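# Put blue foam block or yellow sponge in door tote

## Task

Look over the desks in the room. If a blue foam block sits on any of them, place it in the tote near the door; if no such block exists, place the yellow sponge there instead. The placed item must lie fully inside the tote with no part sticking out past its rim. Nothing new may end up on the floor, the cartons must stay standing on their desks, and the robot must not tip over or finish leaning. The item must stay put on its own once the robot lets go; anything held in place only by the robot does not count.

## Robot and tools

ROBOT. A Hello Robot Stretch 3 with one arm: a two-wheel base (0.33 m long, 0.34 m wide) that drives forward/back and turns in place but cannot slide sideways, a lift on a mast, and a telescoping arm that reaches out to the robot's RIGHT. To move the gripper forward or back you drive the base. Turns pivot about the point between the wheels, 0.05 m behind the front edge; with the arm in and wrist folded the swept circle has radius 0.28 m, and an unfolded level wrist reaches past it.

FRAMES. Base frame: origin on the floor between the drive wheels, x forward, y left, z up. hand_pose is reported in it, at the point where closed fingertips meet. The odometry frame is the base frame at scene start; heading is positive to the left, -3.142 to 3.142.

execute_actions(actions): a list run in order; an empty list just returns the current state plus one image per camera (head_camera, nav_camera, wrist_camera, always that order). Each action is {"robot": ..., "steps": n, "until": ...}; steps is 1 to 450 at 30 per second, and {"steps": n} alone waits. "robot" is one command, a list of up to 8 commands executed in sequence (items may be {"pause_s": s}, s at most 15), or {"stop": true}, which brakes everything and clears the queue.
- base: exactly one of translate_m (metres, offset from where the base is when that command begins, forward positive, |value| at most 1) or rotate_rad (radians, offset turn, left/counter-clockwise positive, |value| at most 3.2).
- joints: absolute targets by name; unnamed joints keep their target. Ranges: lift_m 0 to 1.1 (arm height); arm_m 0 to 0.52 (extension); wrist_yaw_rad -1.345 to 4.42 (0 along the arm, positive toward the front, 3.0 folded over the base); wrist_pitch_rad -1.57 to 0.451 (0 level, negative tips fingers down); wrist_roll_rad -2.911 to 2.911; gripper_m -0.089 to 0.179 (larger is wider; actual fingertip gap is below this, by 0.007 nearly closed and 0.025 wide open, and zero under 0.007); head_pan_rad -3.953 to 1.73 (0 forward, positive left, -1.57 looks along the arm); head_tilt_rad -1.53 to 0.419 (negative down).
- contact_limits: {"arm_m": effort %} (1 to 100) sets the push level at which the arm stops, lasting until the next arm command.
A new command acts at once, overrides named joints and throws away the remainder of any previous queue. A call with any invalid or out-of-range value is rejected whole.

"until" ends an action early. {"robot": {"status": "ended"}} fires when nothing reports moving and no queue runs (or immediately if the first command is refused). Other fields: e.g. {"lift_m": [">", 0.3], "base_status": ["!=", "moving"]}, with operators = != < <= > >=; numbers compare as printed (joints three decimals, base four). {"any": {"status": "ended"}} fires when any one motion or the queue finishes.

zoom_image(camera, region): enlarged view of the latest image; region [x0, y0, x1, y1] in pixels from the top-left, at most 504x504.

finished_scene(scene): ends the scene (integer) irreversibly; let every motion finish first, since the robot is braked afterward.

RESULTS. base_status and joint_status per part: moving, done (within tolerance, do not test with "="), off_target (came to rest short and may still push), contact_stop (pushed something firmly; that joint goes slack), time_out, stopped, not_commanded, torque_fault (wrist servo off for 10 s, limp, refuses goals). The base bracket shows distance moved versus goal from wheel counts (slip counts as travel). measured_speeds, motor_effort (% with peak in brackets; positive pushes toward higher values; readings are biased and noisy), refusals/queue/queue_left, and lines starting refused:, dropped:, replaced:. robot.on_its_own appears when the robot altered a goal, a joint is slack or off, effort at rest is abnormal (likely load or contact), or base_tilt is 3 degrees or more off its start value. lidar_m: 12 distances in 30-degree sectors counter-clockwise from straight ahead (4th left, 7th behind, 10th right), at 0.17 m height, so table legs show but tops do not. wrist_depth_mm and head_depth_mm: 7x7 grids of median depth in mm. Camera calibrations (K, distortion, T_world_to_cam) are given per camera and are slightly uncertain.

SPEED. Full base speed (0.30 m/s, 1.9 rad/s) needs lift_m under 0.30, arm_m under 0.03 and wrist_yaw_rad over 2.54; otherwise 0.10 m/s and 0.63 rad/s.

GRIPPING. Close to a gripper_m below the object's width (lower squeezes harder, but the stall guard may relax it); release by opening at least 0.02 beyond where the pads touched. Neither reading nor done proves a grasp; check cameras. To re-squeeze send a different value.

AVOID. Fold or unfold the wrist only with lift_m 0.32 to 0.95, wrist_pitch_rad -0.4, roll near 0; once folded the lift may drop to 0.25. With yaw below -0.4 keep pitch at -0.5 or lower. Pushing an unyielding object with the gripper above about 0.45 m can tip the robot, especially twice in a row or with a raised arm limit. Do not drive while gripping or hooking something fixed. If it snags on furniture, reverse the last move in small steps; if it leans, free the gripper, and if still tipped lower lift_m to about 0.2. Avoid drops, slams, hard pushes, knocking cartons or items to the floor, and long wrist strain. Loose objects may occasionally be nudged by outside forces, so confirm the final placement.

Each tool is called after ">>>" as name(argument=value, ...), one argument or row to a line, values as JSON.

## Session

>>> execute_actions(
  actions=[
    {"robot":{"joints":{"head_tilt_rad":-0.5,"head_pan_rad":1.2}},"steps":60,"until":{"robot":{"status":"ended"}}},
  ],
)

>>> execute_actions(
  actions=[
    {"robot":{"joints":{"head_pan_rad":-0.3}},"steps":90,"until":{"robot":{"status":"ended"}}},
  ],
)

>>> execute_actions(
  actions=[
    {"robot":{"joints":{"head_pan_rad":-1.9}},"steps":90,"until":{"robot":{"status":"ended"}}},
  ],
)

>>> execute_actions(
  actions=[
    {"robot":{"joints":{"head_pan_rad":-3.5}},"steps":90,"until":{"robot":{"status":"ended"}}},
  ],
)

Scene clock: 1.20 s.
robot.base_odometry: x=+0.000 y=+0.000 heading=+0.000 (m, m, rad; robot's odometry frame)
robot.turned_by_wheels: +0.000 (rad since the last result)
robot.turned_by_imu: +0.000 (rad since the last result)
robot.base_tilt: forward=+0.5 right=+2.4 (deg)
robot.lidar_m: 2.49 2.16 2.34 1.54 1.24 1.73 2.11 1.61 1.87 2.17 1.98 1.89
robot.head_depth_mm: 2565 2732 2902 2932 2067 1615 1337 / 2575 2909 3147 2908 2086 1629 1327 / 2277 2497 2846 2881 2118 1606 1327 / 2068 2236 2396 2631 2039 1618 1325 / 1880 1998 1232 2360 1904 1602 1321 / 1715 1800 1131 2141 2059 1603 1310 / 1571 1647 1039 1958 2006 1603 1317
robot.base_status: not_commanded
robot.joint_positions: lift_m=+0.330 arm_m=+0.002 wrist_yaw_rad=+3.026 wrist_pitch_rad=-0.454 wrist_roll_rad=-0.007 gripper_m=+0.037 head_pan_rad=+1.193 head_tilt_rad=-0.493
robot.joint_goals: lift_m=+0.330 arm_m=+0.002 wrist_yaw_rad=+3.026 wrist_pitch_rad=-0.454 wrist_roll_rad=-0.007 gripper_m=+0.037 head_pan_rad=+1.200 head_tilt_rad=-0.500
robot.joint_status: lift_m=not_commanded arm_m=not_commanded wrist_yaw_rad=not_commanded wrist_pitch_rad=not_commanded wrist_roll_rad=not_commanded gripper_m=not_commanded head_pan_rad=done head_tilt_rad=done
robot.measured_speeds: translate_m=+0.000 rotate_rad=+0.000 lift_m=+0.000 arm_m=+0.000 wrist_yaw_rad=+0.000 wrist_pitch_rad=+0.000 wrist_roll_rad=+0.000 head_pan_rad=+0.000 head_tilt_rad=+0.000
robot: refusals=0 queue=done queue_left=0
robot.motor_effort: left_wheel=-1(1) right_wheel=-1(0) lift_m=+29(30) arm_m=+0(0) wrist_yaw_rad=+0(0) wrist_pitch_rad=+9(9) wrist_roll_rad=+1(0) gripper_m=+0(0) head_pan_rad=+4(43) head_tilt_rad=-3(31) (%)
robot.hand_pose: x=+0.0041 y=+0.0711 z=+0.3342 quat_wxyz=(+0.199, +0.694, +0.120, +0.681) (m; robot's base frame)
robot.wrist_depth_mm: - - - - - - - / - - - - - - - / - - - - - - - / 959 910 890 849 835 814 792 / 733 734 - 697 696 658 634 / 605 596 - 567 - 555 536 / 511 511 - - 474 469 460
pictures: head_camera (sideways: a quarter turn clockwise sets it upright), nav_camera (sideways: a quarter turn counterclockwise sets it upright), wrist_camera
camera_calibration (this result's frames):
head_camera: T_world_to_cam=[[-0.119821, -0.437373, -0.891262, 1.18568], [-0.953478, 0.300835, -0.0194451, 0.0375182], [0.276627, 0.847469, -0.453072, 0.547545], [0, 0, 0, 1]] pos_world=[0.0263761, 0.0432716, 1.30556]
nav_camera: T_world_to_cam=[[0.156883, 0.400639, 0.902705, -1.1356], [0.944747, -0.327253, -0.0189478, 0.0669066], [0.287821, 0.8558, -0.429843, 0.520909], [0, 0, 0, 1]] pos_world=[-0.0349832, 0.0310654, 1.25028]
wrist_camera: T_world_to_cam=[[0.994299, -0.0964965, -0.0453557, 0.0274947], [-0.0900109, -0.531625, -0.842183, 0.360312], [0.0571555, 0.841465, -0.53728, 0.281617], [0, 0, 0, 1]] pos_world=[-0.0110019, -0.0427667, 0.456003]
Images, in order (width x height): head_camera 896x504, nav_camera 672x504, wrist_camera 644x364.

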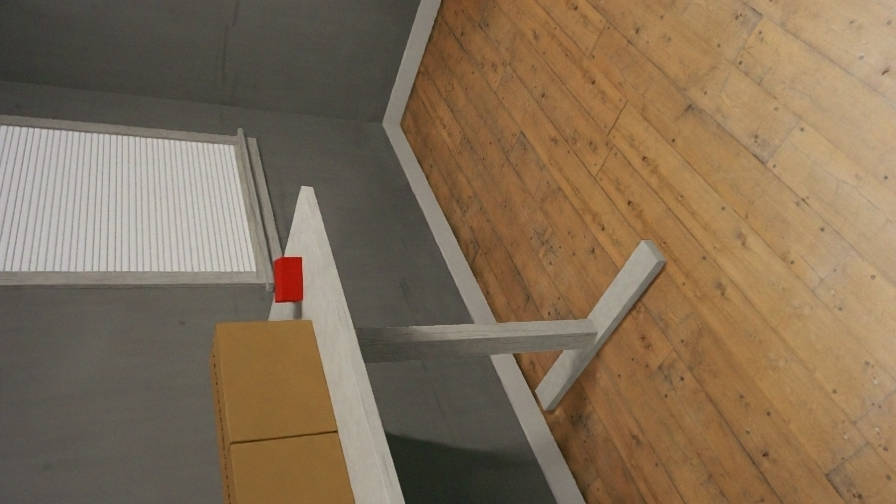

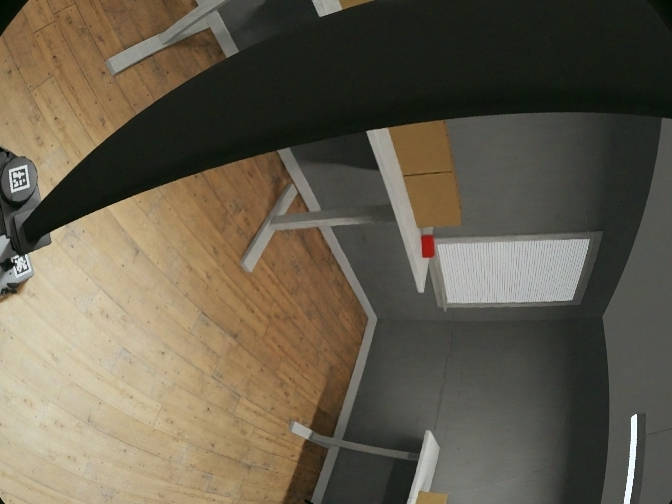

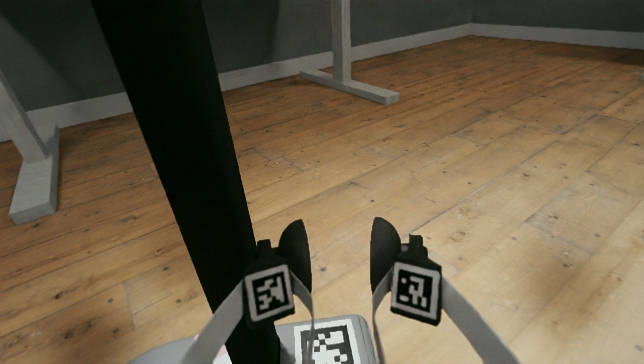

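Scene clock: 2.50 s.
robot.base_odometry: x=+0.000 y=+0.000 heading=+0.000 (m, m, rad; robot's odometry frame)
robot.turned_by_wheels: +0.000 (rad since the last result)
robot.turned_by_imu: +0.000 (rad since the last result)
robot.base_tilt: forward=+0.5 right=+2.4 (deg)
robot.lidar_m: 2.49 2.16 2.33 1.54 1.24 1.74 2.11 1.61 1.87 2.16 1.98 1.89
robot.head_depth_mm: 1951 2095 2240 2403 2090 1620 1331 / 2217 2392 2365 2489 2081 1620 1328 / 2439 2640 2824 2926 2066 1623 1332 / 2739 2947 3250 2893 2074 1619 1325 / 2888 3143 3479 2858 2060 1601 1324 / 2683 2936 3154 2879 2053 1612 1313 / 2516 2638 2878 2701 2041 1607 1308
robot.base_status: not_commanded
robot.joint_positions: lift_m=+0.330 arm_m=+0.002 wrist_yaw_rad=+3.026 wrist_pitch_rad=-0.454 wrist_roll_rad=-0.007 gripper_m=+0.037 head_pan_rad=-0.293 head_tilt_rad=-0.493
robot.joint_goals: lift_m=+0.330 arm_m=+0.002 wrist_yaw_rad=+3.026 wrist_pitch_rad=-0.454 wrist_roll_rad=-0.007 gripper_m=+0.037 head_pan_rad=-0.300 head_tilt_rad=-0.500
robot.joint_status: lift_m=not_commanded arm_m=not_commanded wrist_yaw_rad=not_commanded wrist_pitch_rad=not_commanded wrist_roll_rad=not_commanded gripper_m=not_commanded head_pan_rad=done head_tilt_rad=done
robot.measured_speeds: translate_m=+0.000 rotate_rad=+0.000 lift_m=+0.000 arm_m=+0.000 wrist_yaw_rad=+0.000 wrist_pitch_rad=+0.000 wrist_roll_rad=+0.000 head_pan_rad=+0.000 head_tilt_rad=+0.000
robot: refusals=0 queue=done queue_left=0
robot.motor_effort: left_wheel=-1(1) right_wheel=+0(0) lift_m=+30(30) arm_m=-1(0) wrist_yaw_rad=-1(1) wrist_pitch_rad=+9(9) wrist_roll_rad=+0(0) gripper_m=+0(0) head_pan_rad=-3(43) head_tilt_rad=-3(3) (%)
robot.hand_pose: x=+0.0041 y=+0.0711 z=+0.3342 quat_wxyz=(+0.199, +0.694, +0.120, +0.681) (m; robot's base frame)
robot.wrist_depth_mm: - - - - - - - / - - - - - - - / - - - - - - - / 959 935 889 873 834 808 797 / 732 733 - 695 687 659 640 / 602 593 - 572 - 552 535 / 511 508 - - 471 465 458
pictures: head_camera (sideways: a quarter turn clockwise sets it upright), nav_camera (sideways: a quarter turn counterclockwise sets it upright), wrist_camera
camera_calibration (this result's frames):
head_camera: T_world_to_cam=[[-0.446222, 0.0822051, -0.891139, 1.18751], [0.21853, 0.975637, -0.0194254, 0.0303433], [0.867831, -0.203409, -0.453315, 0.544254], [0, 0, 0, 1]] pos_world=[0.0509422, -0.0165174, 1.30555]
nav_camera: T_world_to_cam=[[0.412781, -0.122262, 0.902587, -1.137], [-0.245606, -0.969184, -0.01896, 0.0741836], [0.877092, -0.213855, -0.430089, 0.517634], [0, 0, 0, 1]] pos_world=[0.0335401, 0.0435837, 1.25028]
wrist_camera: T_world_to_cam=[[0.994299, -0.0964966, -0.0453558, 0.0274948], [-0.0900111, -0.531625, -0.842183, 0.360312], [0.0571555, 0.841465, -0.53728, 0.281617], [0, 0, 0, 1]] pos_world=[-0.0110019, -0.0427667, 0.456003]
Images, in order (width x height): head_camera 896x504, nav_camera 672x504, wrist_camera 644x364.

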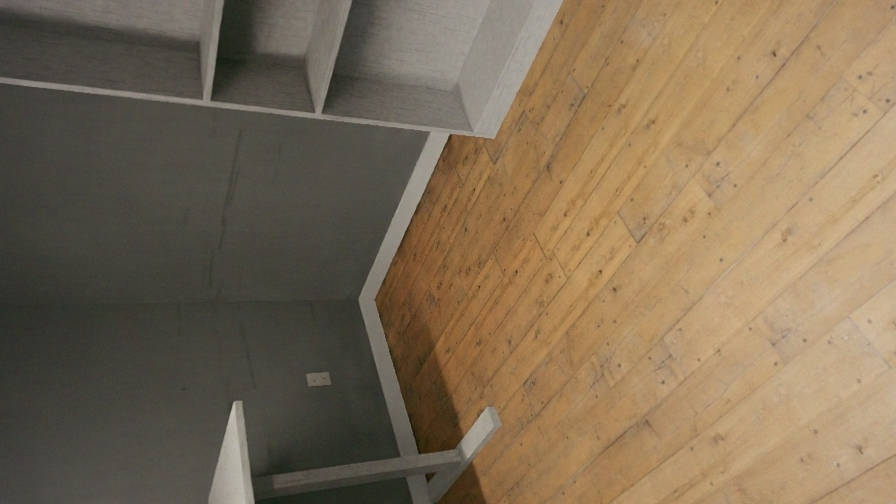

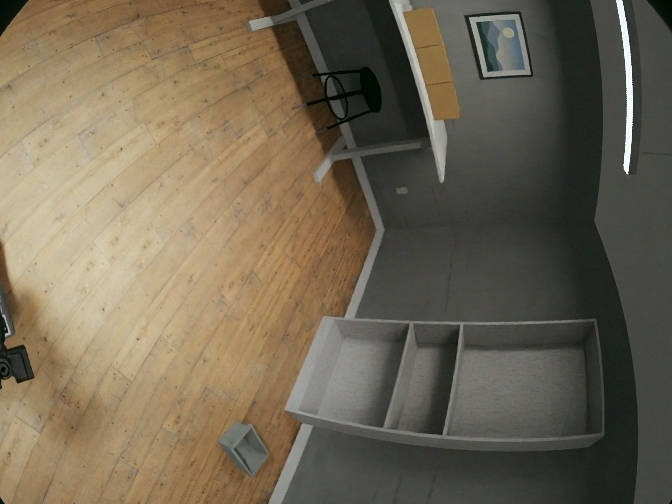

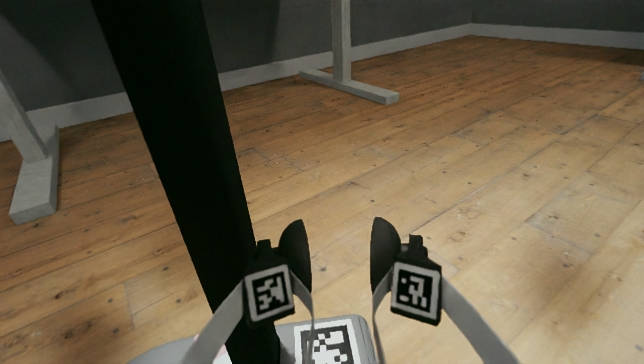

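Scene clock: 3.83 s.
robot.base_odometry: x=+0.000 y=+0.000 heading=+0.000 (m, m, rad; robot's odometry frame)
robot.turned_by_wheels: +0.000 (rad since the last result)
robot.turned_by_imu: +0.000 (rad since the last result)
robot.base_tilt: forward=+0.5 right=+2.4 (deg)
robot.lidar_m: 2.49 2.16 2.33 1.54 1.24 1.74 2.10 1.60 1.86 2.17 1.98 1.89
robot.head_depth_mm: 1948 2073 2059 2324 2100 1628 1344 / 2119 2264 2318 2512 2078 1623 1332 / 2324 2499 2667 2751 2009 1623 1323 / 2455 2639 2888 2849 2051 1612 1327 / 2303 2466 2685 2764 2075 1623 1325 / 2118 2278 2428 2588 2055 1604 1323 / 1954 2055 2230 2406 2040 1607 1318
robot.base_status: not_commanded
robot.joint_positions: lift_m=+0.330 arm_m=+0.002 wrist_yaw_rad=+3.026 wrist_pitch_rad=-0.454 wrist_roll_rad=-0.007 gripper_m=+0.037 head_pan_rad=-1.893 head_tilt_rad=-0.494
robot.joint_goals: lift_m=+0.330 arm_m=+0.002 wrist_yaw_rad=+3.026 wrist_pitch_rad=-0.454 wrist_roll_rad=-0.007 gripper_m=+0.037 head_pan_rad=-1.900 head_tilt_rad=-0.500
robot.joint_status: lift_m=not_commanded arm_m=not_commanded wrist_yaw_rad=not_commanded wrist_pitch_rad=not_commanded wrist_roll_rad=not_commanded gripper_m=not_commanded head_pan_rad=done head_tilt_rad=done
robot.measured_speeds: translate_m=+0.000 rotate_rad=+0.000 lift_m=+0.000 arm_m=+0.000 wrist_yaw_rad=+0.000 wrist_pitch_rad=+0.000 wrist_roll_rad=+0.000 head_pan_rad=+0.000 head_tilt_rad=+0.000
robot: refusals=0 queue=done queue_left=0
robot.motor_effort: left_wheel=-1(0) right_wheel=+0(1) lift_m=+30(30) arm_m=-1(0) wrist_yaw_rad=+0(0) wrist_pitch_rad=+9(9) wrist_roll_rad=+1(0) gripper_m=+0(0) head_pan_rad=-3(43) head_tilt_rad=-3(3) (%)
robot.hand_pose: x=+0.0041 y=+0.0711 z=+0.3342 quat_wxyz=(+0.199, +0.694, +0.120, +0.681) (m; robot's base frame)
robot.wrist_depth_mm: - - - - - - - / - - - - - - - / - - - - - - - / 926 885 883 858 850 813 798 / 739 714 - 698 708 653 640 / 604 602 - 557 - 555 538 / 509 505 - - 474 468 456
pictures: head_camera (sideways: a quarter turn clockwise sets it upright), nav_camera (sideways: a quarter turn counterclockwise sets it upright), wrist_camera
camera_calibration (this result's frames):
head_camera: T_world_to_cam=[[0.0952118, 0.443671, -0.891118, 1.18418], [0.968841, -0.246922, -0.019422, 0.0257619], [-0.228654, -0.861502, -0.453357, 0.550998], [0, 0, 0, 1]] pos_world=[-0.0117196, -0.044341, 1.30554]
nav_camera: T_world_to_cam=[[-0.134276, -0.409075, 0.902567, -1.13364], [-0.9616, 0.2738, -0.0189621, 0.0785539], [-0.239366, -0.870454, -0.430131, 0.5245], [0, 0, 0, 1]] pos_world=[0.0488648, -0.0286986, 1.25028]
wrist_camera: T_world_to_cam=[[0.994299, -0.0964966, -0.0453558, 0.0274948], [-0.090011, -0.531625, -0.842183, 0.360312], [0.0571555, 0.841465, -0.53728, 0.281617], [0, 0, 0, 1]] pos_world=[-0.0110019, -0.0427667, 0.456003]
Images, in order (width x height): head_camera 896x504, nav_camera 672x504, wrist_camera 644x364.

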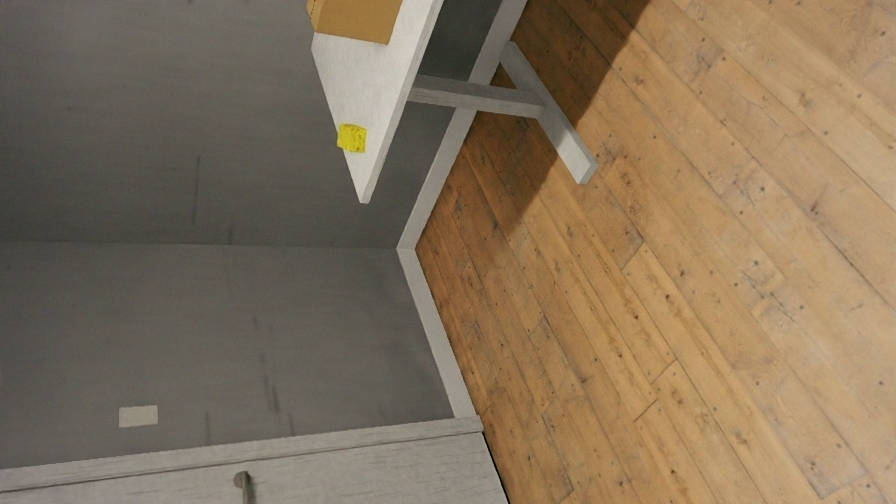

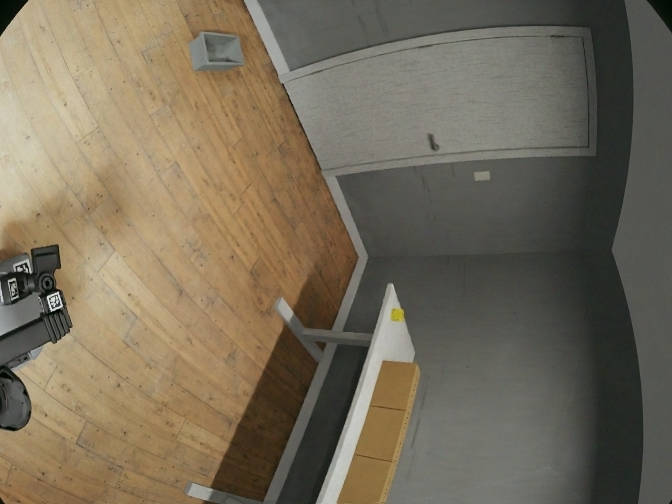

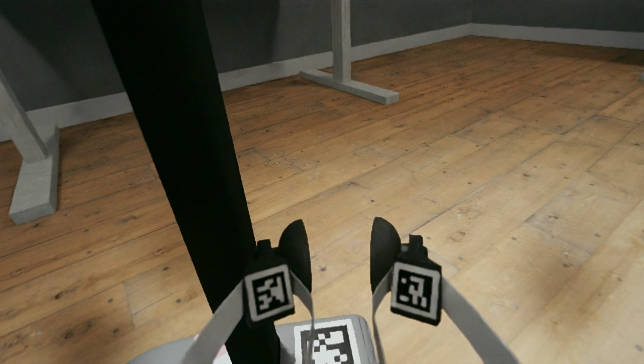

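Scene clock: 5.17 s.
robot.base_odometry: x=+0.000 y=+0.000 heading=+0.000 (m, m, rad; robot's odometry frame)
robot.turned_by_wheels: +0.000 (rad since the last result)
robot.turned_by_imu: +0.000 (rad since the last result)
robot.base_tilt: forward=+0.4 right=+2.4 (deg)
robot.lidar_m: 2.50 2.16 2.33 1.54 1.24 1.73 2.10 1.60 1.86 2.18 1.98 1.89
robot.head_depth_mm: 1549 1637 1770 1886 1975 1621 1299 / 1681 1791 1951 2116 2084 1628 1324 / 1829 1975 2150 2326 2076 1623 1318 / 2007 2184 2365 2569 2073 1610 1330 / 2199 2378 2587 2736 2050 1615 1324 / 2063 2192 2391 2596 2051 1607 1312 / 1910 2064 2181 2336 2044 1614 1311
robot.base_status: not_commanded
robot.joint_positions: lift_m=+0.330 arm_m=+0.002 wrist_yaw_rad=+3.026 wrist_pitch_rad=-0.454 wrist_roll_rad=-0.007 gripper_m=+0.037 head_pan_rad=-3.493 head_tilt_rad=-0.494
robot.joint_goals: lift_m=+0.330 arm_m=+0.002 wrist_yaw_rad=+3.026 wrist_pitch_rad=-0.454 wrist_roll_rad=-0.007 gripper_m=+0.037 head_pan_rad=-3.500 head_tilt_rad=-0.500
robot.joint_status: lift_m=not_commanded arm_m=not_commanded wrist_yaw_rad=not_commanded wrist_pitch_rad=not_commanded wrist_roll_rad=not_commanded gripper_m=not_commanded head_pan_rad=done head_tilt_rad=done
robot.measured_speeds: translate_m=+0.000 rotate_rad=+0.000 lift_m=+0.000 arm_m=+0.000 wrist_yaw_rad=+0.000 wrist_pitch_rad=+0.000 wrist_roll_rad=+0.000 head_pan_rad=+0.000 head_tilt_rad=+0.000
robot: refusals=0 queue=done queue_left=0
robot.motor_effort: left_wheel=-1(1) right_wheel=+0(0) lift_m=+29(30) arm_m=+0(1) wrist_yaw_rad=-1(0) wrist_pitch_rad=+9(9) wrist_roll_rad=+0(0) gripper_m=+0(1) head_pan_rad=-3(43) head_tilt_rad=-3(3) (%)
robot.hand_pose: x=+0.0041 y=+0.0711 z=+0.3342 quat_wxyz=(+0.199, +0.694, +0.120, +0.681) (m; robot's base frame)
robot.wrist_depth_mm: - - - - - - - / - - - - - - - / - - - - - - - / 930 919 902 864 825 817 779 / 742 728 - 687 698 655 645 / 606 590 - 569 - 545 541 / 520 508 - - 469 472 461
pictures: head_camera (sideways: a quarter turn clockwise sets it upright), nav_camera (sideways: a quarter turn counterclockwise sets it upright), wrist_camera
camera_calibration (this result's frames):
head_camera: T_world_to_cam=[[0.440733, -0.108137, -0.891101, 1.18205], [-0.275106, -0.961218, -0.0194193, 0.0333465], [-0.854442, 0.253706, -0.45339, 0.554858], [0, 0, 0, 1]] pos_world=[-0.0377019, 0.0191068, 1.30554]
nav_camera: T_world_to_cam=[[-0.405012, 0.146174, 0.902551, -1.13197], [0.301762, 0.953195, -0.0189637, 0.0708495], [-0.863079, 0.264675, -0.430165, 0.528348], [0, 0, 0, 1]] pos_world=[-0.0238332, -0.0419092, 1.25028]
wrist_camera: T_world_to_cam=[[0.994299, -0.0964966, -0.0453558, 0.0274947], [-0.090011, -0.531625, -0.842183, 0.360312], [0.0571555, 0.841465, -0.53728, 0.281617], [0, 0, 0, 1]] pos_world=[-0.0110019, -0.0427667, 0.456003]
Images, in order (width x height): head_camera 896x504, nav_camera 672x504, wrist_camera 644x364.

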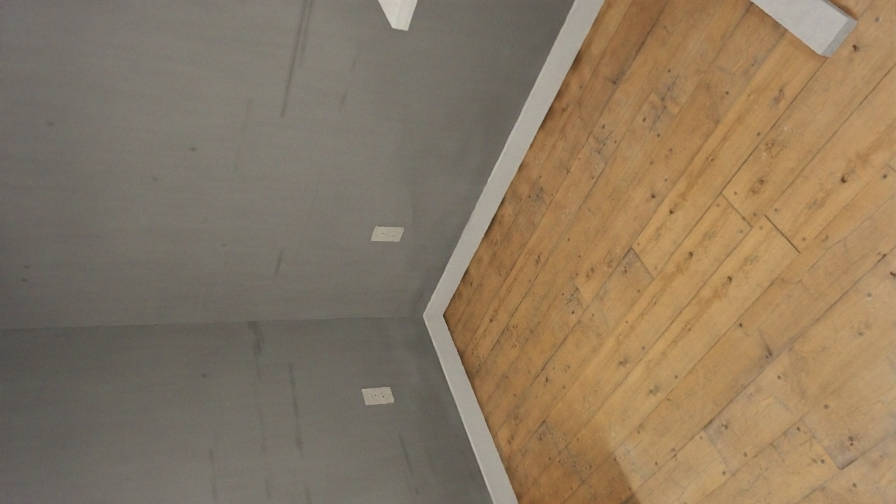

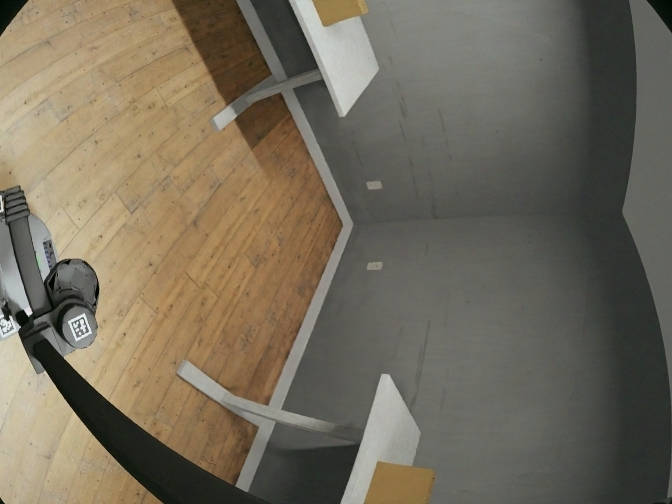

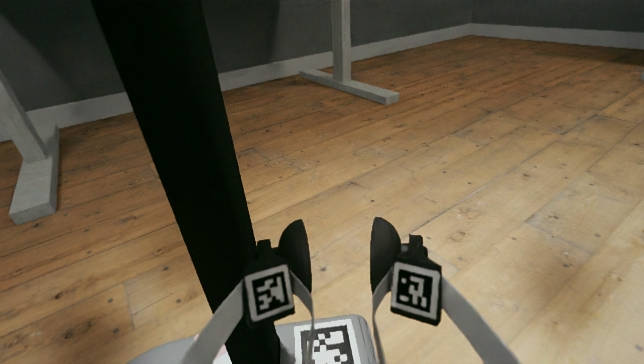

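>>> execute_actions(
  actions=[
    {"robot":[{"joints":{"lift_m":0.27,"head_pan_rad":0.75,"head_tilt_rad":-0.35},"base":{"rotate_rad":-0.2}},{"base":{"translate_m":-1}},{"base":{"translate_m":-0.95}}],"steps":450,"until":{"robot":{"status":"ended"}}},
  ],
)

>>> execute_actions(
  actions=[
    {"robot":{"joints":{"head_pan_rad":-0.95}},"steps":90,"until":{"robot":{"status":"ended"}}},
  ],
)

Scene clock: 22.03 s.
robot.base_odometry: x=-1.911 y=+0.387 heading=-0.200 (m, m, rad; robot's odometry frame)
robot.turned_by_wheels: -0.200 (rad since the last result)
robot.turned_by_imu: -0.202 (rad since the last result)
robot.base_tilt: forward=+0.5 right=+2.4 (deg)
robot.lidar_m: 4.08 1.19 0.70 0.43 0.39 0.39 0.47 0.56 0.56 0.68 1.00 3.38
robot.head_depth_mm: 3662 3891 3985 1303 2564 1862 1477 / 3692 3932 1547 1312 2531 1855 1482 / 3629 3953 2454 1247 1338 1679 1479 / 3223 3459 2401 1393 2566 1871 1460 / 1686 1780 1756 1393 2047 1780 1463 / 1141 1182 1221 1255 1321 1370 1367 / 859 887 913 939 957 989 1019
robot.base_status: done (translate_m -0.9500 of -0.9500)
robot.joint_positions: lift_m=+0.271 arm_m=+0.002 wrist_yaw_rad=+3.026 wrist_pitch_rad=-0.455 wrist_roll_rad=-0.007 gripper_m=+0.037 head_pan_rad=+0.743 head_tilt_rad=-0.358
robot.joint_goals: lift_m=+0.270 arm_m=+0.002 wrist_yaw_rad=+3.026 wrist_pitch_rad=-0.455 wrist_roll_rad=-0.007 gripper_m=+0.037 head_pan_rad=+0.750 head_tilt_rad=-0.350
robot.joint_status: lift_m=done arm_m=not_commanded wrist_yaw_rad=not_commanded wrist_pitch_rad=not_commanded wrist_roll_rad=not_commanded gripper_m=not_commanded head_pan_rad=done head_tilt_rad=done
robot.measured_speeds: translate_m=+0.000 rotate_rad=+0.000 lift_m=+0.000 arm_m=+0.000 wrist_yaw_rad=+0.000 wrist_pitch_rad=+0.000 wrist_roll_rad=+0.000 head_pan_rad=+0.000 head_tilt_rad=+0.000
robot: refusals=0 queue=done queue_left=0
robot.motor_effort: left_wheel=+3(10) right_wheel=-4(13) lift_m=+14(29) arm_m=+0(1) wrist_yaw_rad=+0(0) wrist_pitch_rad=+9(9) wrist_roll_rad=+0(0) gripper_m=+1(0) head_pan_rad=+4(43) head_tilt_rad=+4(18) (%)
robot.hand_pose: x=+0.0041 y=+0.0710 z=+0.2751 quat_wxyz=(+0.199, +0.694, +0.120, +0.681) (m; robot's base frame)
robot.wrist_depth_mm: 305 - 444 553 776 - - / 312 346 476 602 868 - - / 328 368 515 637 878 932 893 / 342 401 555 680 730 705 695 / 357 431 - 607 589 570 563 / 372 442 - - - 474 468 / 372 - - - 410 405 402
pictures: head_camera (sideways: a quarter turn clockwise sets it upright), nav_camera (sideways: a quarter turn counterclockwise sets it upright), wrist_camera
camera_calibration (this result's frames):
head_camera: T_world_to_cam=[[-0.206582, -0.257798, -0.943856, 1.25484], [-0.725513, 0.687596, -0.0290118, 0.0485868], [0.656471, 0.678786, -0.329081, 0.383875], [0, 0, 0, 1]] pos_world=[0.0424763, 0.0295197, 1.31213]
nav_camera: T_world_to_cam=[[0.222995, 0.207689, 0.952438, -1.20091], [0.710162, -0.703923, -0.0127729, 0.0603013], [0.66779, 0.679233, -0.304464, 0.355427], [0, 0, 0, 1]] pos_world=[-0.0123772, 0.0504458, 1.25278]
wrist_camera: T_world_to_cam=[[0.994296, -0.0965281, -0.0453689, 0.0248238], [-0.0900785, -0.532205, -0.84181, 0.310467], [0.0571128, 0.841095, -0.537864, 0.250155], [0, 0, 0, 1]] pos_world=[-0.0110029, -0.0427758, 0.39703]
Images, in order (width x height): head_camera 896x504, nav_camera 672x504, wrist_camera 644x364.

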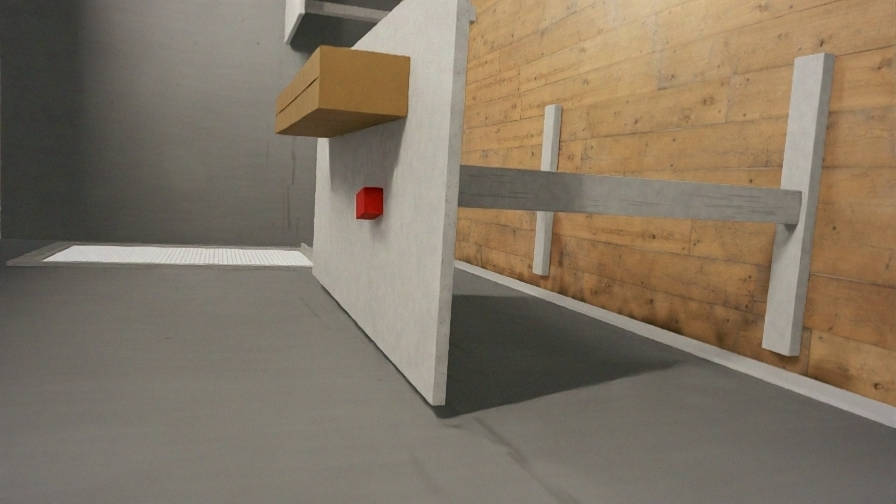

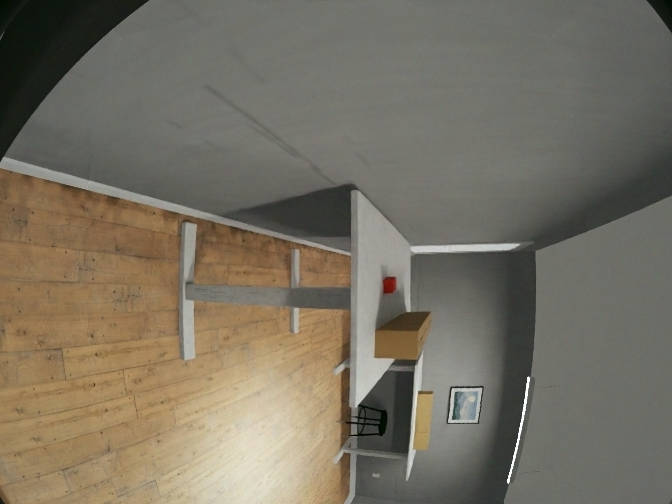

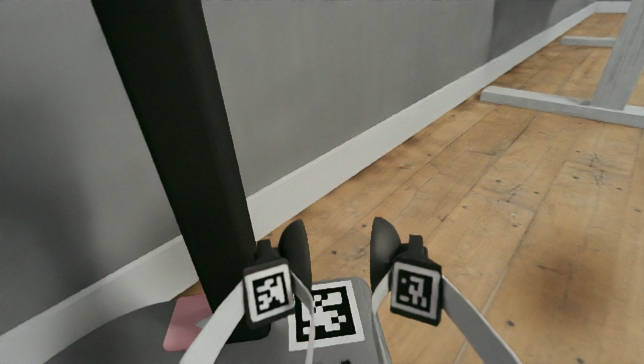

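Scene clock: 23.43 s.
robot.base_odometry: x=-1.911 y=+0.387 heading=-0.200 (m, m, rad; robot's odometry frame)
robot.turned_by_wheels: +0.000 (rad since the last result)
robot.turned_by_imu: +0.000 (rad since the last result)
robot.base_tilt: forward=+0.5 right=+2.5 (deg)
robot.lidar_m: 4.05 1.19 0.70 0.44 0.39 0.39 0.47 0.56 0.56 0.67 1.00 3.42
robot.head_depth_mm: 1635 1644 1604 1546 1144 1548 1428 / 2434 2398 2380 1780 1141 1890 1465 / 2937 3160 3288 1773 1136 1199 1311 / 2959 3172 3352 1440 1136 1861 1470 / 2962 3186 3365 1611 1127 1865 1471 / 2962 3186 3361 3462 1250 1845 1461 / 2962 3133 3330 3494 2499 1826 1451
robot.base_status: done (translate_m -0.9500 of -0.9500)
robot.joint_positions: lift_m=+0.271 arm_m=+0.002 wrist_yaw_rad=+3.026 wrist_pitch_rad=-0.455 wrist_roll_rad=-0.007 gripper_m=+0.037 head_pan_rad=-0.943 head_tilt_rad=-0.358
robot.joint_goals: lift_m=+0.270 arm_m=+0.002 wrist_yaw_rad=+3.026 wrist_pitch_rad=-0.455 wrist_roll_rad=-0.007 gripper_m=+0.037 head_pan_rad=-0.950 head_tilt_rad=-0.350
robot.joint_status: lift_m=done arm_m=not_commanded wrist_yaw_rad=not_commanded wrist_pitch_rad=not_commanded wrist_roll_rad=not_commanded gripper_m=not_commanded head_pan_rad=done head_tilt_rad=done
robot.measured_speeds: translate_m=+0.000 rotate_rad=+0.000 lift_m=+0.000 arm_m=+0.000 wrist_yaw_rad=+0.000 wrist_pitch_rad=+0.000 wrist_roll_rad=+0.000 head_pan_rad=+0.000 head_tilt_rad=+0.000
robot: refusals=0 queue=done queue_left=0
robot.motor_effort: left_wheel=+2(3) right_wheel=-4(4) lift_m=+13(14) arm_m=-1(0) wrist_yaw_rad=+0(0) wrist_pitch_rad=+9(9) wrist_roll_rad=+0(0) gripper_m=+0(0) head_pan_rad=-3(41) head_tilt_rad=+4(4) (%)
robot.hand_pose: x=+0.0041 y=+0.0710 z=+0.2751 quat_wxyz=(+0.199, +0.694, +0.120, +0.681) (m; robot's base frame)
robot.wrist_depth_mm: 303 - 439 564 774 - - / 315 348 479 597 880 - - / 326 372 512 642 869 944 914 / 343 400 552 675 734 701 696 / 355 430 - 597 609 572 561 / 376 436 - - - 477 465 / 376 - - - 413 409 402
pictures: head_camera (sideways: a quarter turn clockwise sets it upright), nav_camera (sideways: a quarter turn counterclockwise sets it upright), wrist_camera
camera_calibration (this result's frames):
head_camera: T_world_to_cam=[[-0.232378, 0.234812, -0.943856, 1.255], [0.76634, 0.64178, -0.0290119, 0.0394864], [0.598936, -0.730056, -0.329081, 0.384226], [0, 0, 0, 1]] pos_world=[0.0312485, -0.0395247, 1.31213]
nav_camera: T_world_to_cam=[[0.180716, -0.245364, 0.952438, -1.20065], [-0.780796, -0.624656, -0.0127729, 0.0693962], [0.59808, -0.741351, -0.304464, 0.355852], [0, 0, 0, 1]] pos_world=[0.0583335, 0.0125639, 1.25278]
wrist_camera: T_world_to_cam=[[0.994296, -0.0965284, -0.045369, 0.0248238], [-0.0900787, -0.532204, -0.84181, 0.310467], [0.057113, 0.841095, -0.537864, 0.250155], [0, 0, 0, 1]] pos_world=[-0.0110028, -0.0427758, 0.39703]
Images, in order (width x height): head_camera 896x504, nav_camera 672x504, wrist_camera 644x364.

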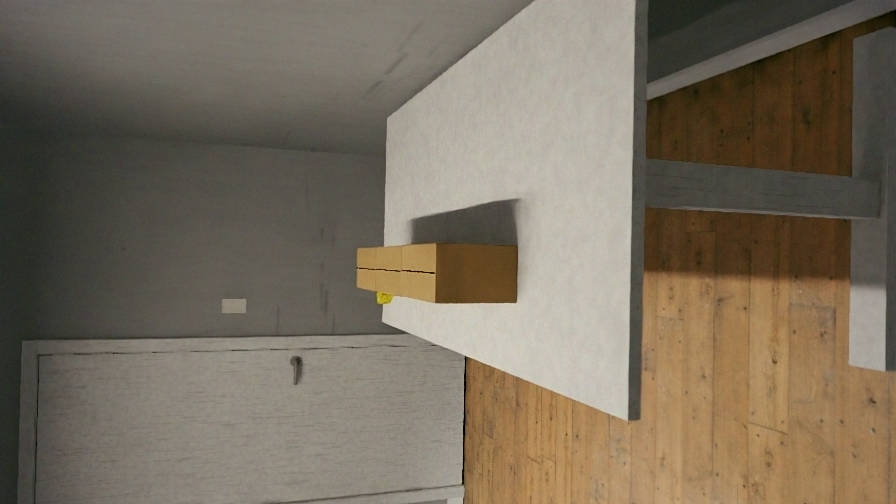

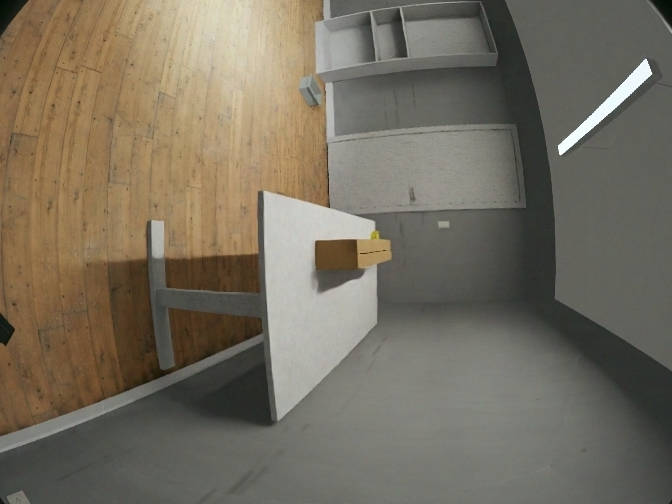

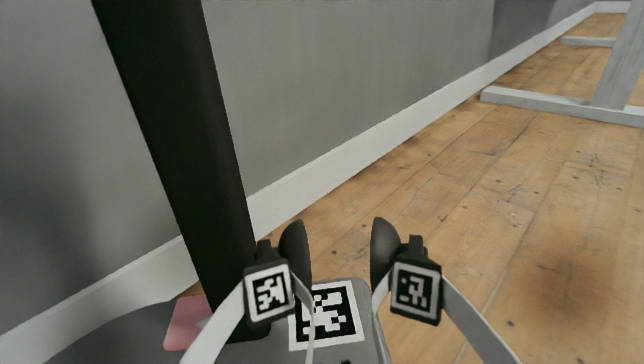

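>>> execute_actions(
  actions=[
    {"robot":[{"joints":{"head_pan_rad":0},"base":{"translate_m":1}},{"base":{"translate_m":1}},{"base":{"translate_m":1}},{"base":{"translate_m":1}},{"base":{"translate_m":0.65}},{"base":{"rotate_rad":2.2}}],"steps":450,"until":{"robot":{"status":"ended"}}},
    {"steps":450,"until":{"robot":{"status":"ended"}}},
  ],
)

Scene clock: 53.87 s.
robot.base_odometry: x=+2.646 y=-0.536 heading=+2.000 (m, m, rad; robot's odometry frame)
robot.turned_by_wheels: +2.200 (rad since the last result)
robot.turned_by_imu: +2.190 (rad since the last result)
robot.base_tilt: forward=+0.4 right=+2.5 (deg)
robot.lidar_m: 0.81 3.16 4.19 0.72 0.56 0.38 0.36 0.37 0.47 0.70 0.71 0.82
robot.head_depth_mm: 2008 1984 1846 1092 776 1670 1439 / 2976 2926 2455 1082 771 952 1001 / 2935 3230 1213 1025 767 1789 1424 / 3036 3202 2060 1037 761 1802 1468 / 3010 3196 3359 1258 756 1851 1462 / 2987 3142 3370 3547 2497 1836 1444 / 2964 3215 3342 3496 2478 1840 1456
robot.base_status: done (rotate_rad +2.1999 of +2.2000)
robot.joint_positions: lift_m=+0.271 arm_m=+0.002 wrist_yaw_rad=+3.026 wrist_pitch_rad=-0.455 wrist_roll_rad=-0.007 gripper_m=+0.037 head_pan_rad=-0.007 head_tilt_rad=-0.358
robot.joint_goals: lift_m=+0.270 arm_m=+0.002 wrist_yaw_rad=+3.026 wrist_pitch_rad=-0.455 wrist_roll_rad=-0.007 gripper_m=+0.037 head_pan_rad=+0.000 head_tilt_rad=-0.350
robot.joint_status: lift_m=done arm_m=not_commanded wrist_yaw_rad=not_commanded wrist_pitch_rad=not_commanded wrist_roll_rad=not_commanded gripper_m=not_commanded head_pan_rad=done head_tilt_rad=done
robot.measured_speeds: translate_m=+0.000 rotate_rad=+0.000 lift_m=+0.000 arm_m=+0.000 wrist_yaw_rad=+0.000 wrist_pitch_rad=+0.000 wrist_roll_rad=+0.000 head_pan_rad=+0.000 head_tilt_rad=+0.000
robot: refusals=0 queue=done queue_left=0
robot.motor_effort: left_wheel=-4(11) right_wheel=+3(15) lift_m=+14(13) arm_m=-1(1) wrist_yaw_rad=+1(2) wrist_pitch_rad=+9(9) wrist_roll_rad=+0(0) gripper_m=+0(0) head_pan_rad=+4(40) head_tilt_rad=+4(3) (%)
robot.hand_pose: x=+0.0041 y=+0.0710 z=+0.2751 quat_wxyz=(+0.199, +0.694, +0.120, +0.681) (m; robot's base frame)
robot.wrist_depth_mm: 566 - - - - - - / 542 688 743 - - - - / 521 729 814 - 967 936 905 / 506 729 767 759 730 718 674 / 473 613 - 608 601 563 562 / 451 521 - - - 476 466 / 426 - - - 415 408 401
pictures: head_camera (sideways: a quarter turn clockwise sets it upright), nav_camera (sideways: a quarter turn counterclockwise sets it upright), wrist_camera
camera_calibration (this result's frames):
head_camera: T_world_to_cam=[[-0.326538, -0.0478261, -0.943973, 1.25573], [-0.0621779, 0.997643, -0.0290367, 0.0445728], [0.943137, 0.0492127, -0.328742, 0.381684], [0, 0, 0, 1]] pos_world=[0.0528343, -0.00319481, 1.31215]
nav_camera: T_world_to_cam=[[0.304389, -0.0000263697, 0.952548, -1.20155], [0.039832, -0.999125, -0.0127561, 0.0643684], [0.951715, 0.0418247, -0.304122, 0.353249], [0, 0, 0, 1]] pos_world=[0.0269824, 0.0495059, 1.25278]
wrist_camera: T_world_to_cam=[[0.994295, -0.0965323, -0.0453709, 0.0248213], [-0.0900868, -0.532269, -0.841769, 0.310425], [0.0571084, 0.841054, -0.537929, 0.250197], [0, 0, 0, 1]] pos_world=[-0.0110029, -0.0428034, 0.39702]
Images, in order (width x height): head_camera 896x504, nav_camera 672x504, wrist_camera 644x364.

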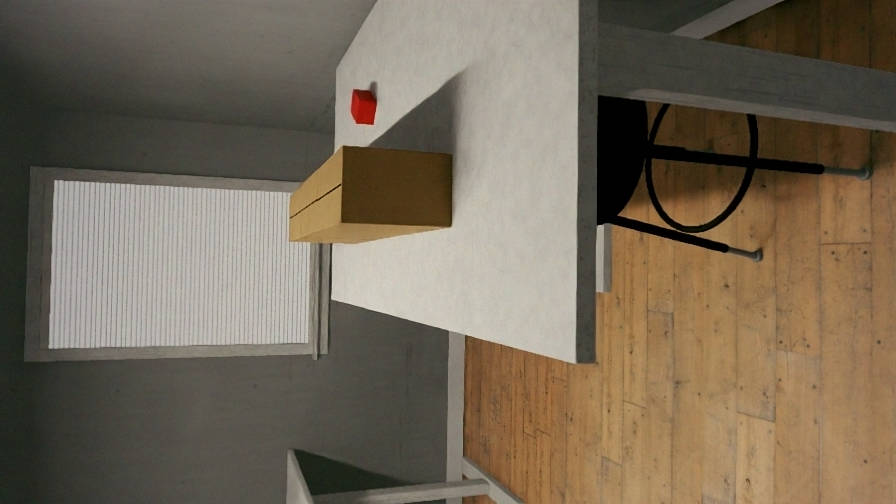

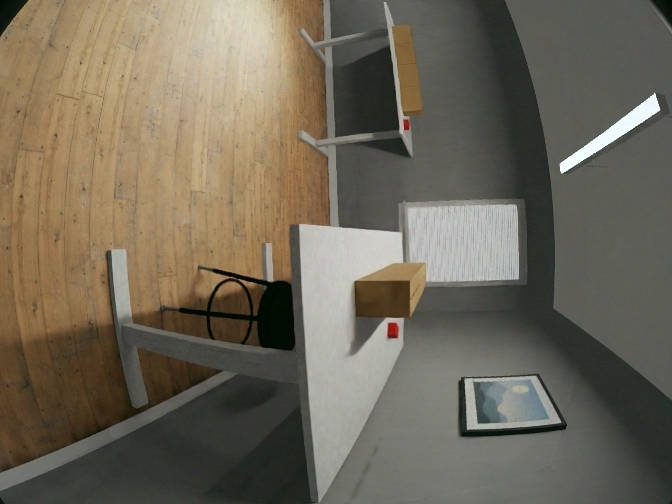

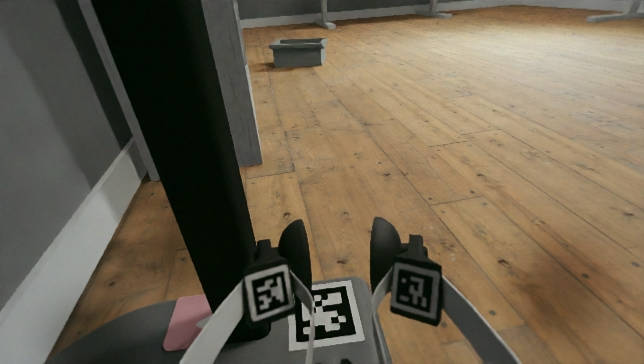

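>>> execute_actions(
  actions=[
    {"robot":[{"base":{"rotate_rad":0.94}},{"base":{"translate_m":1}},{"base":{"translate_m":0.5}},{"base":{"rotate_rad":0.85}},{"base":{"translate_m":1}},{"base":{"translate_m":0.72}},{"base":{"rotate_rad":1.39},"joints":{"lift_m":0.8,"wrist_pitch_rad":-0.4,"head_pan_rad":-1.57,"head_tilt_rad":-0.7}},{"joints":{"wrist_yaw_rad":0,"gripper_m":0.17}}],"steps":450,"until":{"robot":{"status":"ended"}}},
    {"steps":450,"until":{"robot":{"status":"ended"}}},
  ],
)

Scene clock: 90.50 s.
robot.base_odometry: x=-0.195 y=-1.274 heading=-1.104 (m, m, rad; robot's odometry frame)
robot.turned_by_wheels: +3.180 (rad since the last result)
robot.turned_by_imu: +3.158 (rad since the last result)
robot.base_tilt: forward=+0.5 right=+2.4 (deg)
robot.lidar_m: 1.12 1.14 1.52 2.97 3.24 2.79 2.25 1.46 1.32 0.81 1.28 1.20
robot.head_depth_mm: 1042 1174 1222 766 740 1402 - / 1046 1174 1223 917 736 1393 - / 1042 1170 1225 923 736 1501 - / 1051 1186 1219 916 735 1351 1164 / 1053 1184 1286 951 755 1386 1188 / 1059 1188 1362 1573 1665 1393 1190 / 1066 1184 1363 1599 1669 1394 1186
robot.base_status: done (rotate_rad +1.3899 of +1.3900)
robot.joint_positions: lift_m=+0.799 arm_m=+0.002 wrist_yaw_rad=+0.002 wrist_pitch_rad=-0.420 wrist_roll_rad=-0.007 gripper_m=+0.170 head_pan_rad=-1.563 head_tilt_rad=-0.692
robot.joint_goals: lift_m=+0.800 arm_m=+0.002 wrist_yaw_rad=+0.000 wrist_pitch_rad=-0.400 wrist_roll_rad=-0.007 gripper_m=+0.170 head_pan_rad=-1.570 head_tilt_rad=-0.700
robot.joint_status: lift_m=done arm_m=not_commanded wrist_yaw_rad=done wrist_pitch_rad=done wrist_roll_rad=not_commanded gripper_m=done head_pan_rad=done head_tilt_rad=done
robot.measured_speeds: translate_m=+0.000 rotate_rad=+0.000 lift_m=+0.000 arm_m=+0.000 wrist_yaw_rad=+0.000 wrist_pitch_rad=+0.000 wrist_roll_rad=+0.000 head_pan_rad=+0.000 head_tilt_rad=+0.000
robot: refusals=0 queue=done queue_left=0
robot.motor_effort: left_wheel=-3(12) right_wheel=+4(12) lift_m=+46(56) arm_m=-1(1) wrist_yaw_rad=-2(1) wrist_pitch_rad=+11(13) wrist_roll_rad=+0(0) gripper_m=+0(83) head_pan_rad=-5(40) head_tilt_rad=-4(26) (%)
robot.hand_pose: x=-0.0212 y=-0.3713 z=+0.8116 quat_wxyz=(+0.695, +0.149, -0.689, -0.147) (m; robot's base frame)
robot.wrist_depth_mm: 885 888 887 925 915 357 347 / 965 955 959 967 822 368 372 / - - 670 583 526 399 411 / - - 391 416 411 401 384 / - - 339 329 320 328 316 / - - 307 814 - - - / - - - 988 984 996 911
pictures: head_camera (sideways: a quarter turn clockwise sets it upright), nav_camera (sideways: a quarter turn counterclockwise sets it upright), wrist_camera
camera_calibration (this result's frames):
head_camera: T_world_to_cam=[[-0.0549181, 0.617113, -0.784956, 1.04667], [0.996574, 0.0825702, -0.00480904, 0.00656522], [0.0618462, -0.782531, -0.619533, 0.76543], [0, 0, 0, 1]] pos_world=[0.00359955, -0.0474836, 1.29583]
nav_camera: T_world_to_cam=[[0.00677612, -0.599686, 0.800207, -1.00102], [-0.998483, -0.0477868, -0.027357, 0.0897021], [0.0546449, -0.798808, -0.5991, 0.742552], [0, 0, 0, 1]] pos_world=[0.0557724, -0.00285393, 1.24834]
wrist_camera: T_world_to_cam=[[-0.998758, -0.0220707, -0.0446792, 0.0164923], [0.0272303, 0.509178, -0.86023, 0.928514], [0.0417356, -0.860378, -0.507945, 0.255819], [0, 0, 0, 1]] pos_world=[-0.0194887, -0.252314, 0.929414]
Images, in order (width x height): head_camera 896x504, nav_camera 672x504, wrist_camera 644x364.

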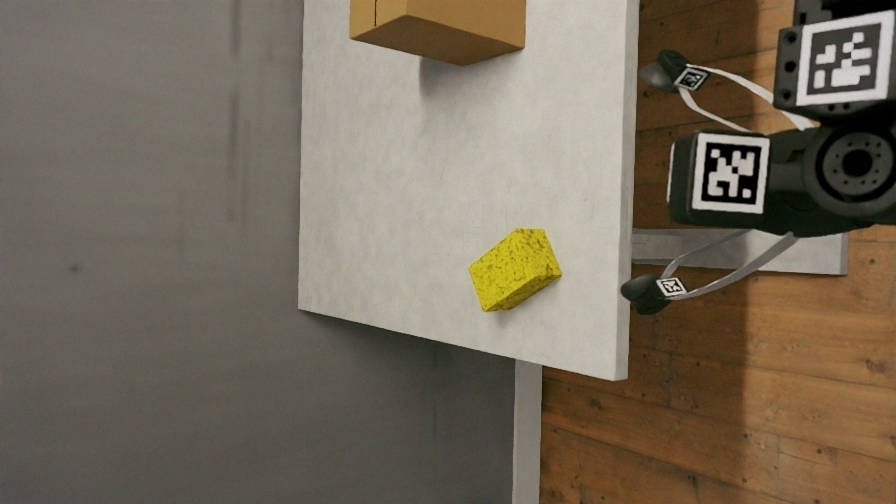

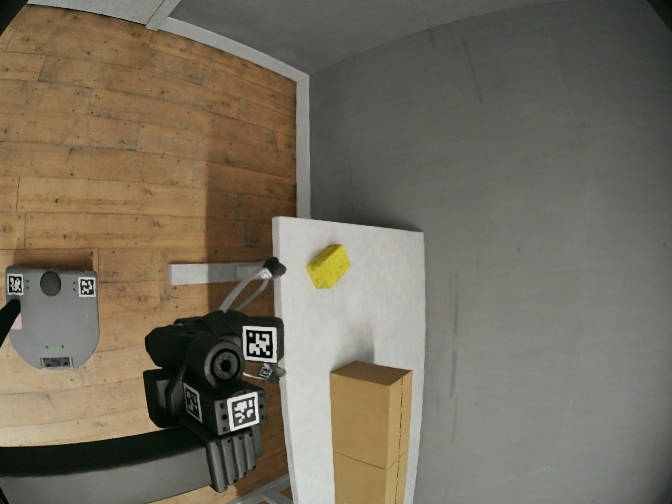

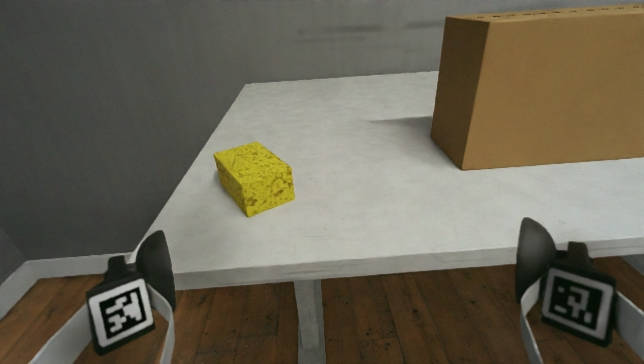

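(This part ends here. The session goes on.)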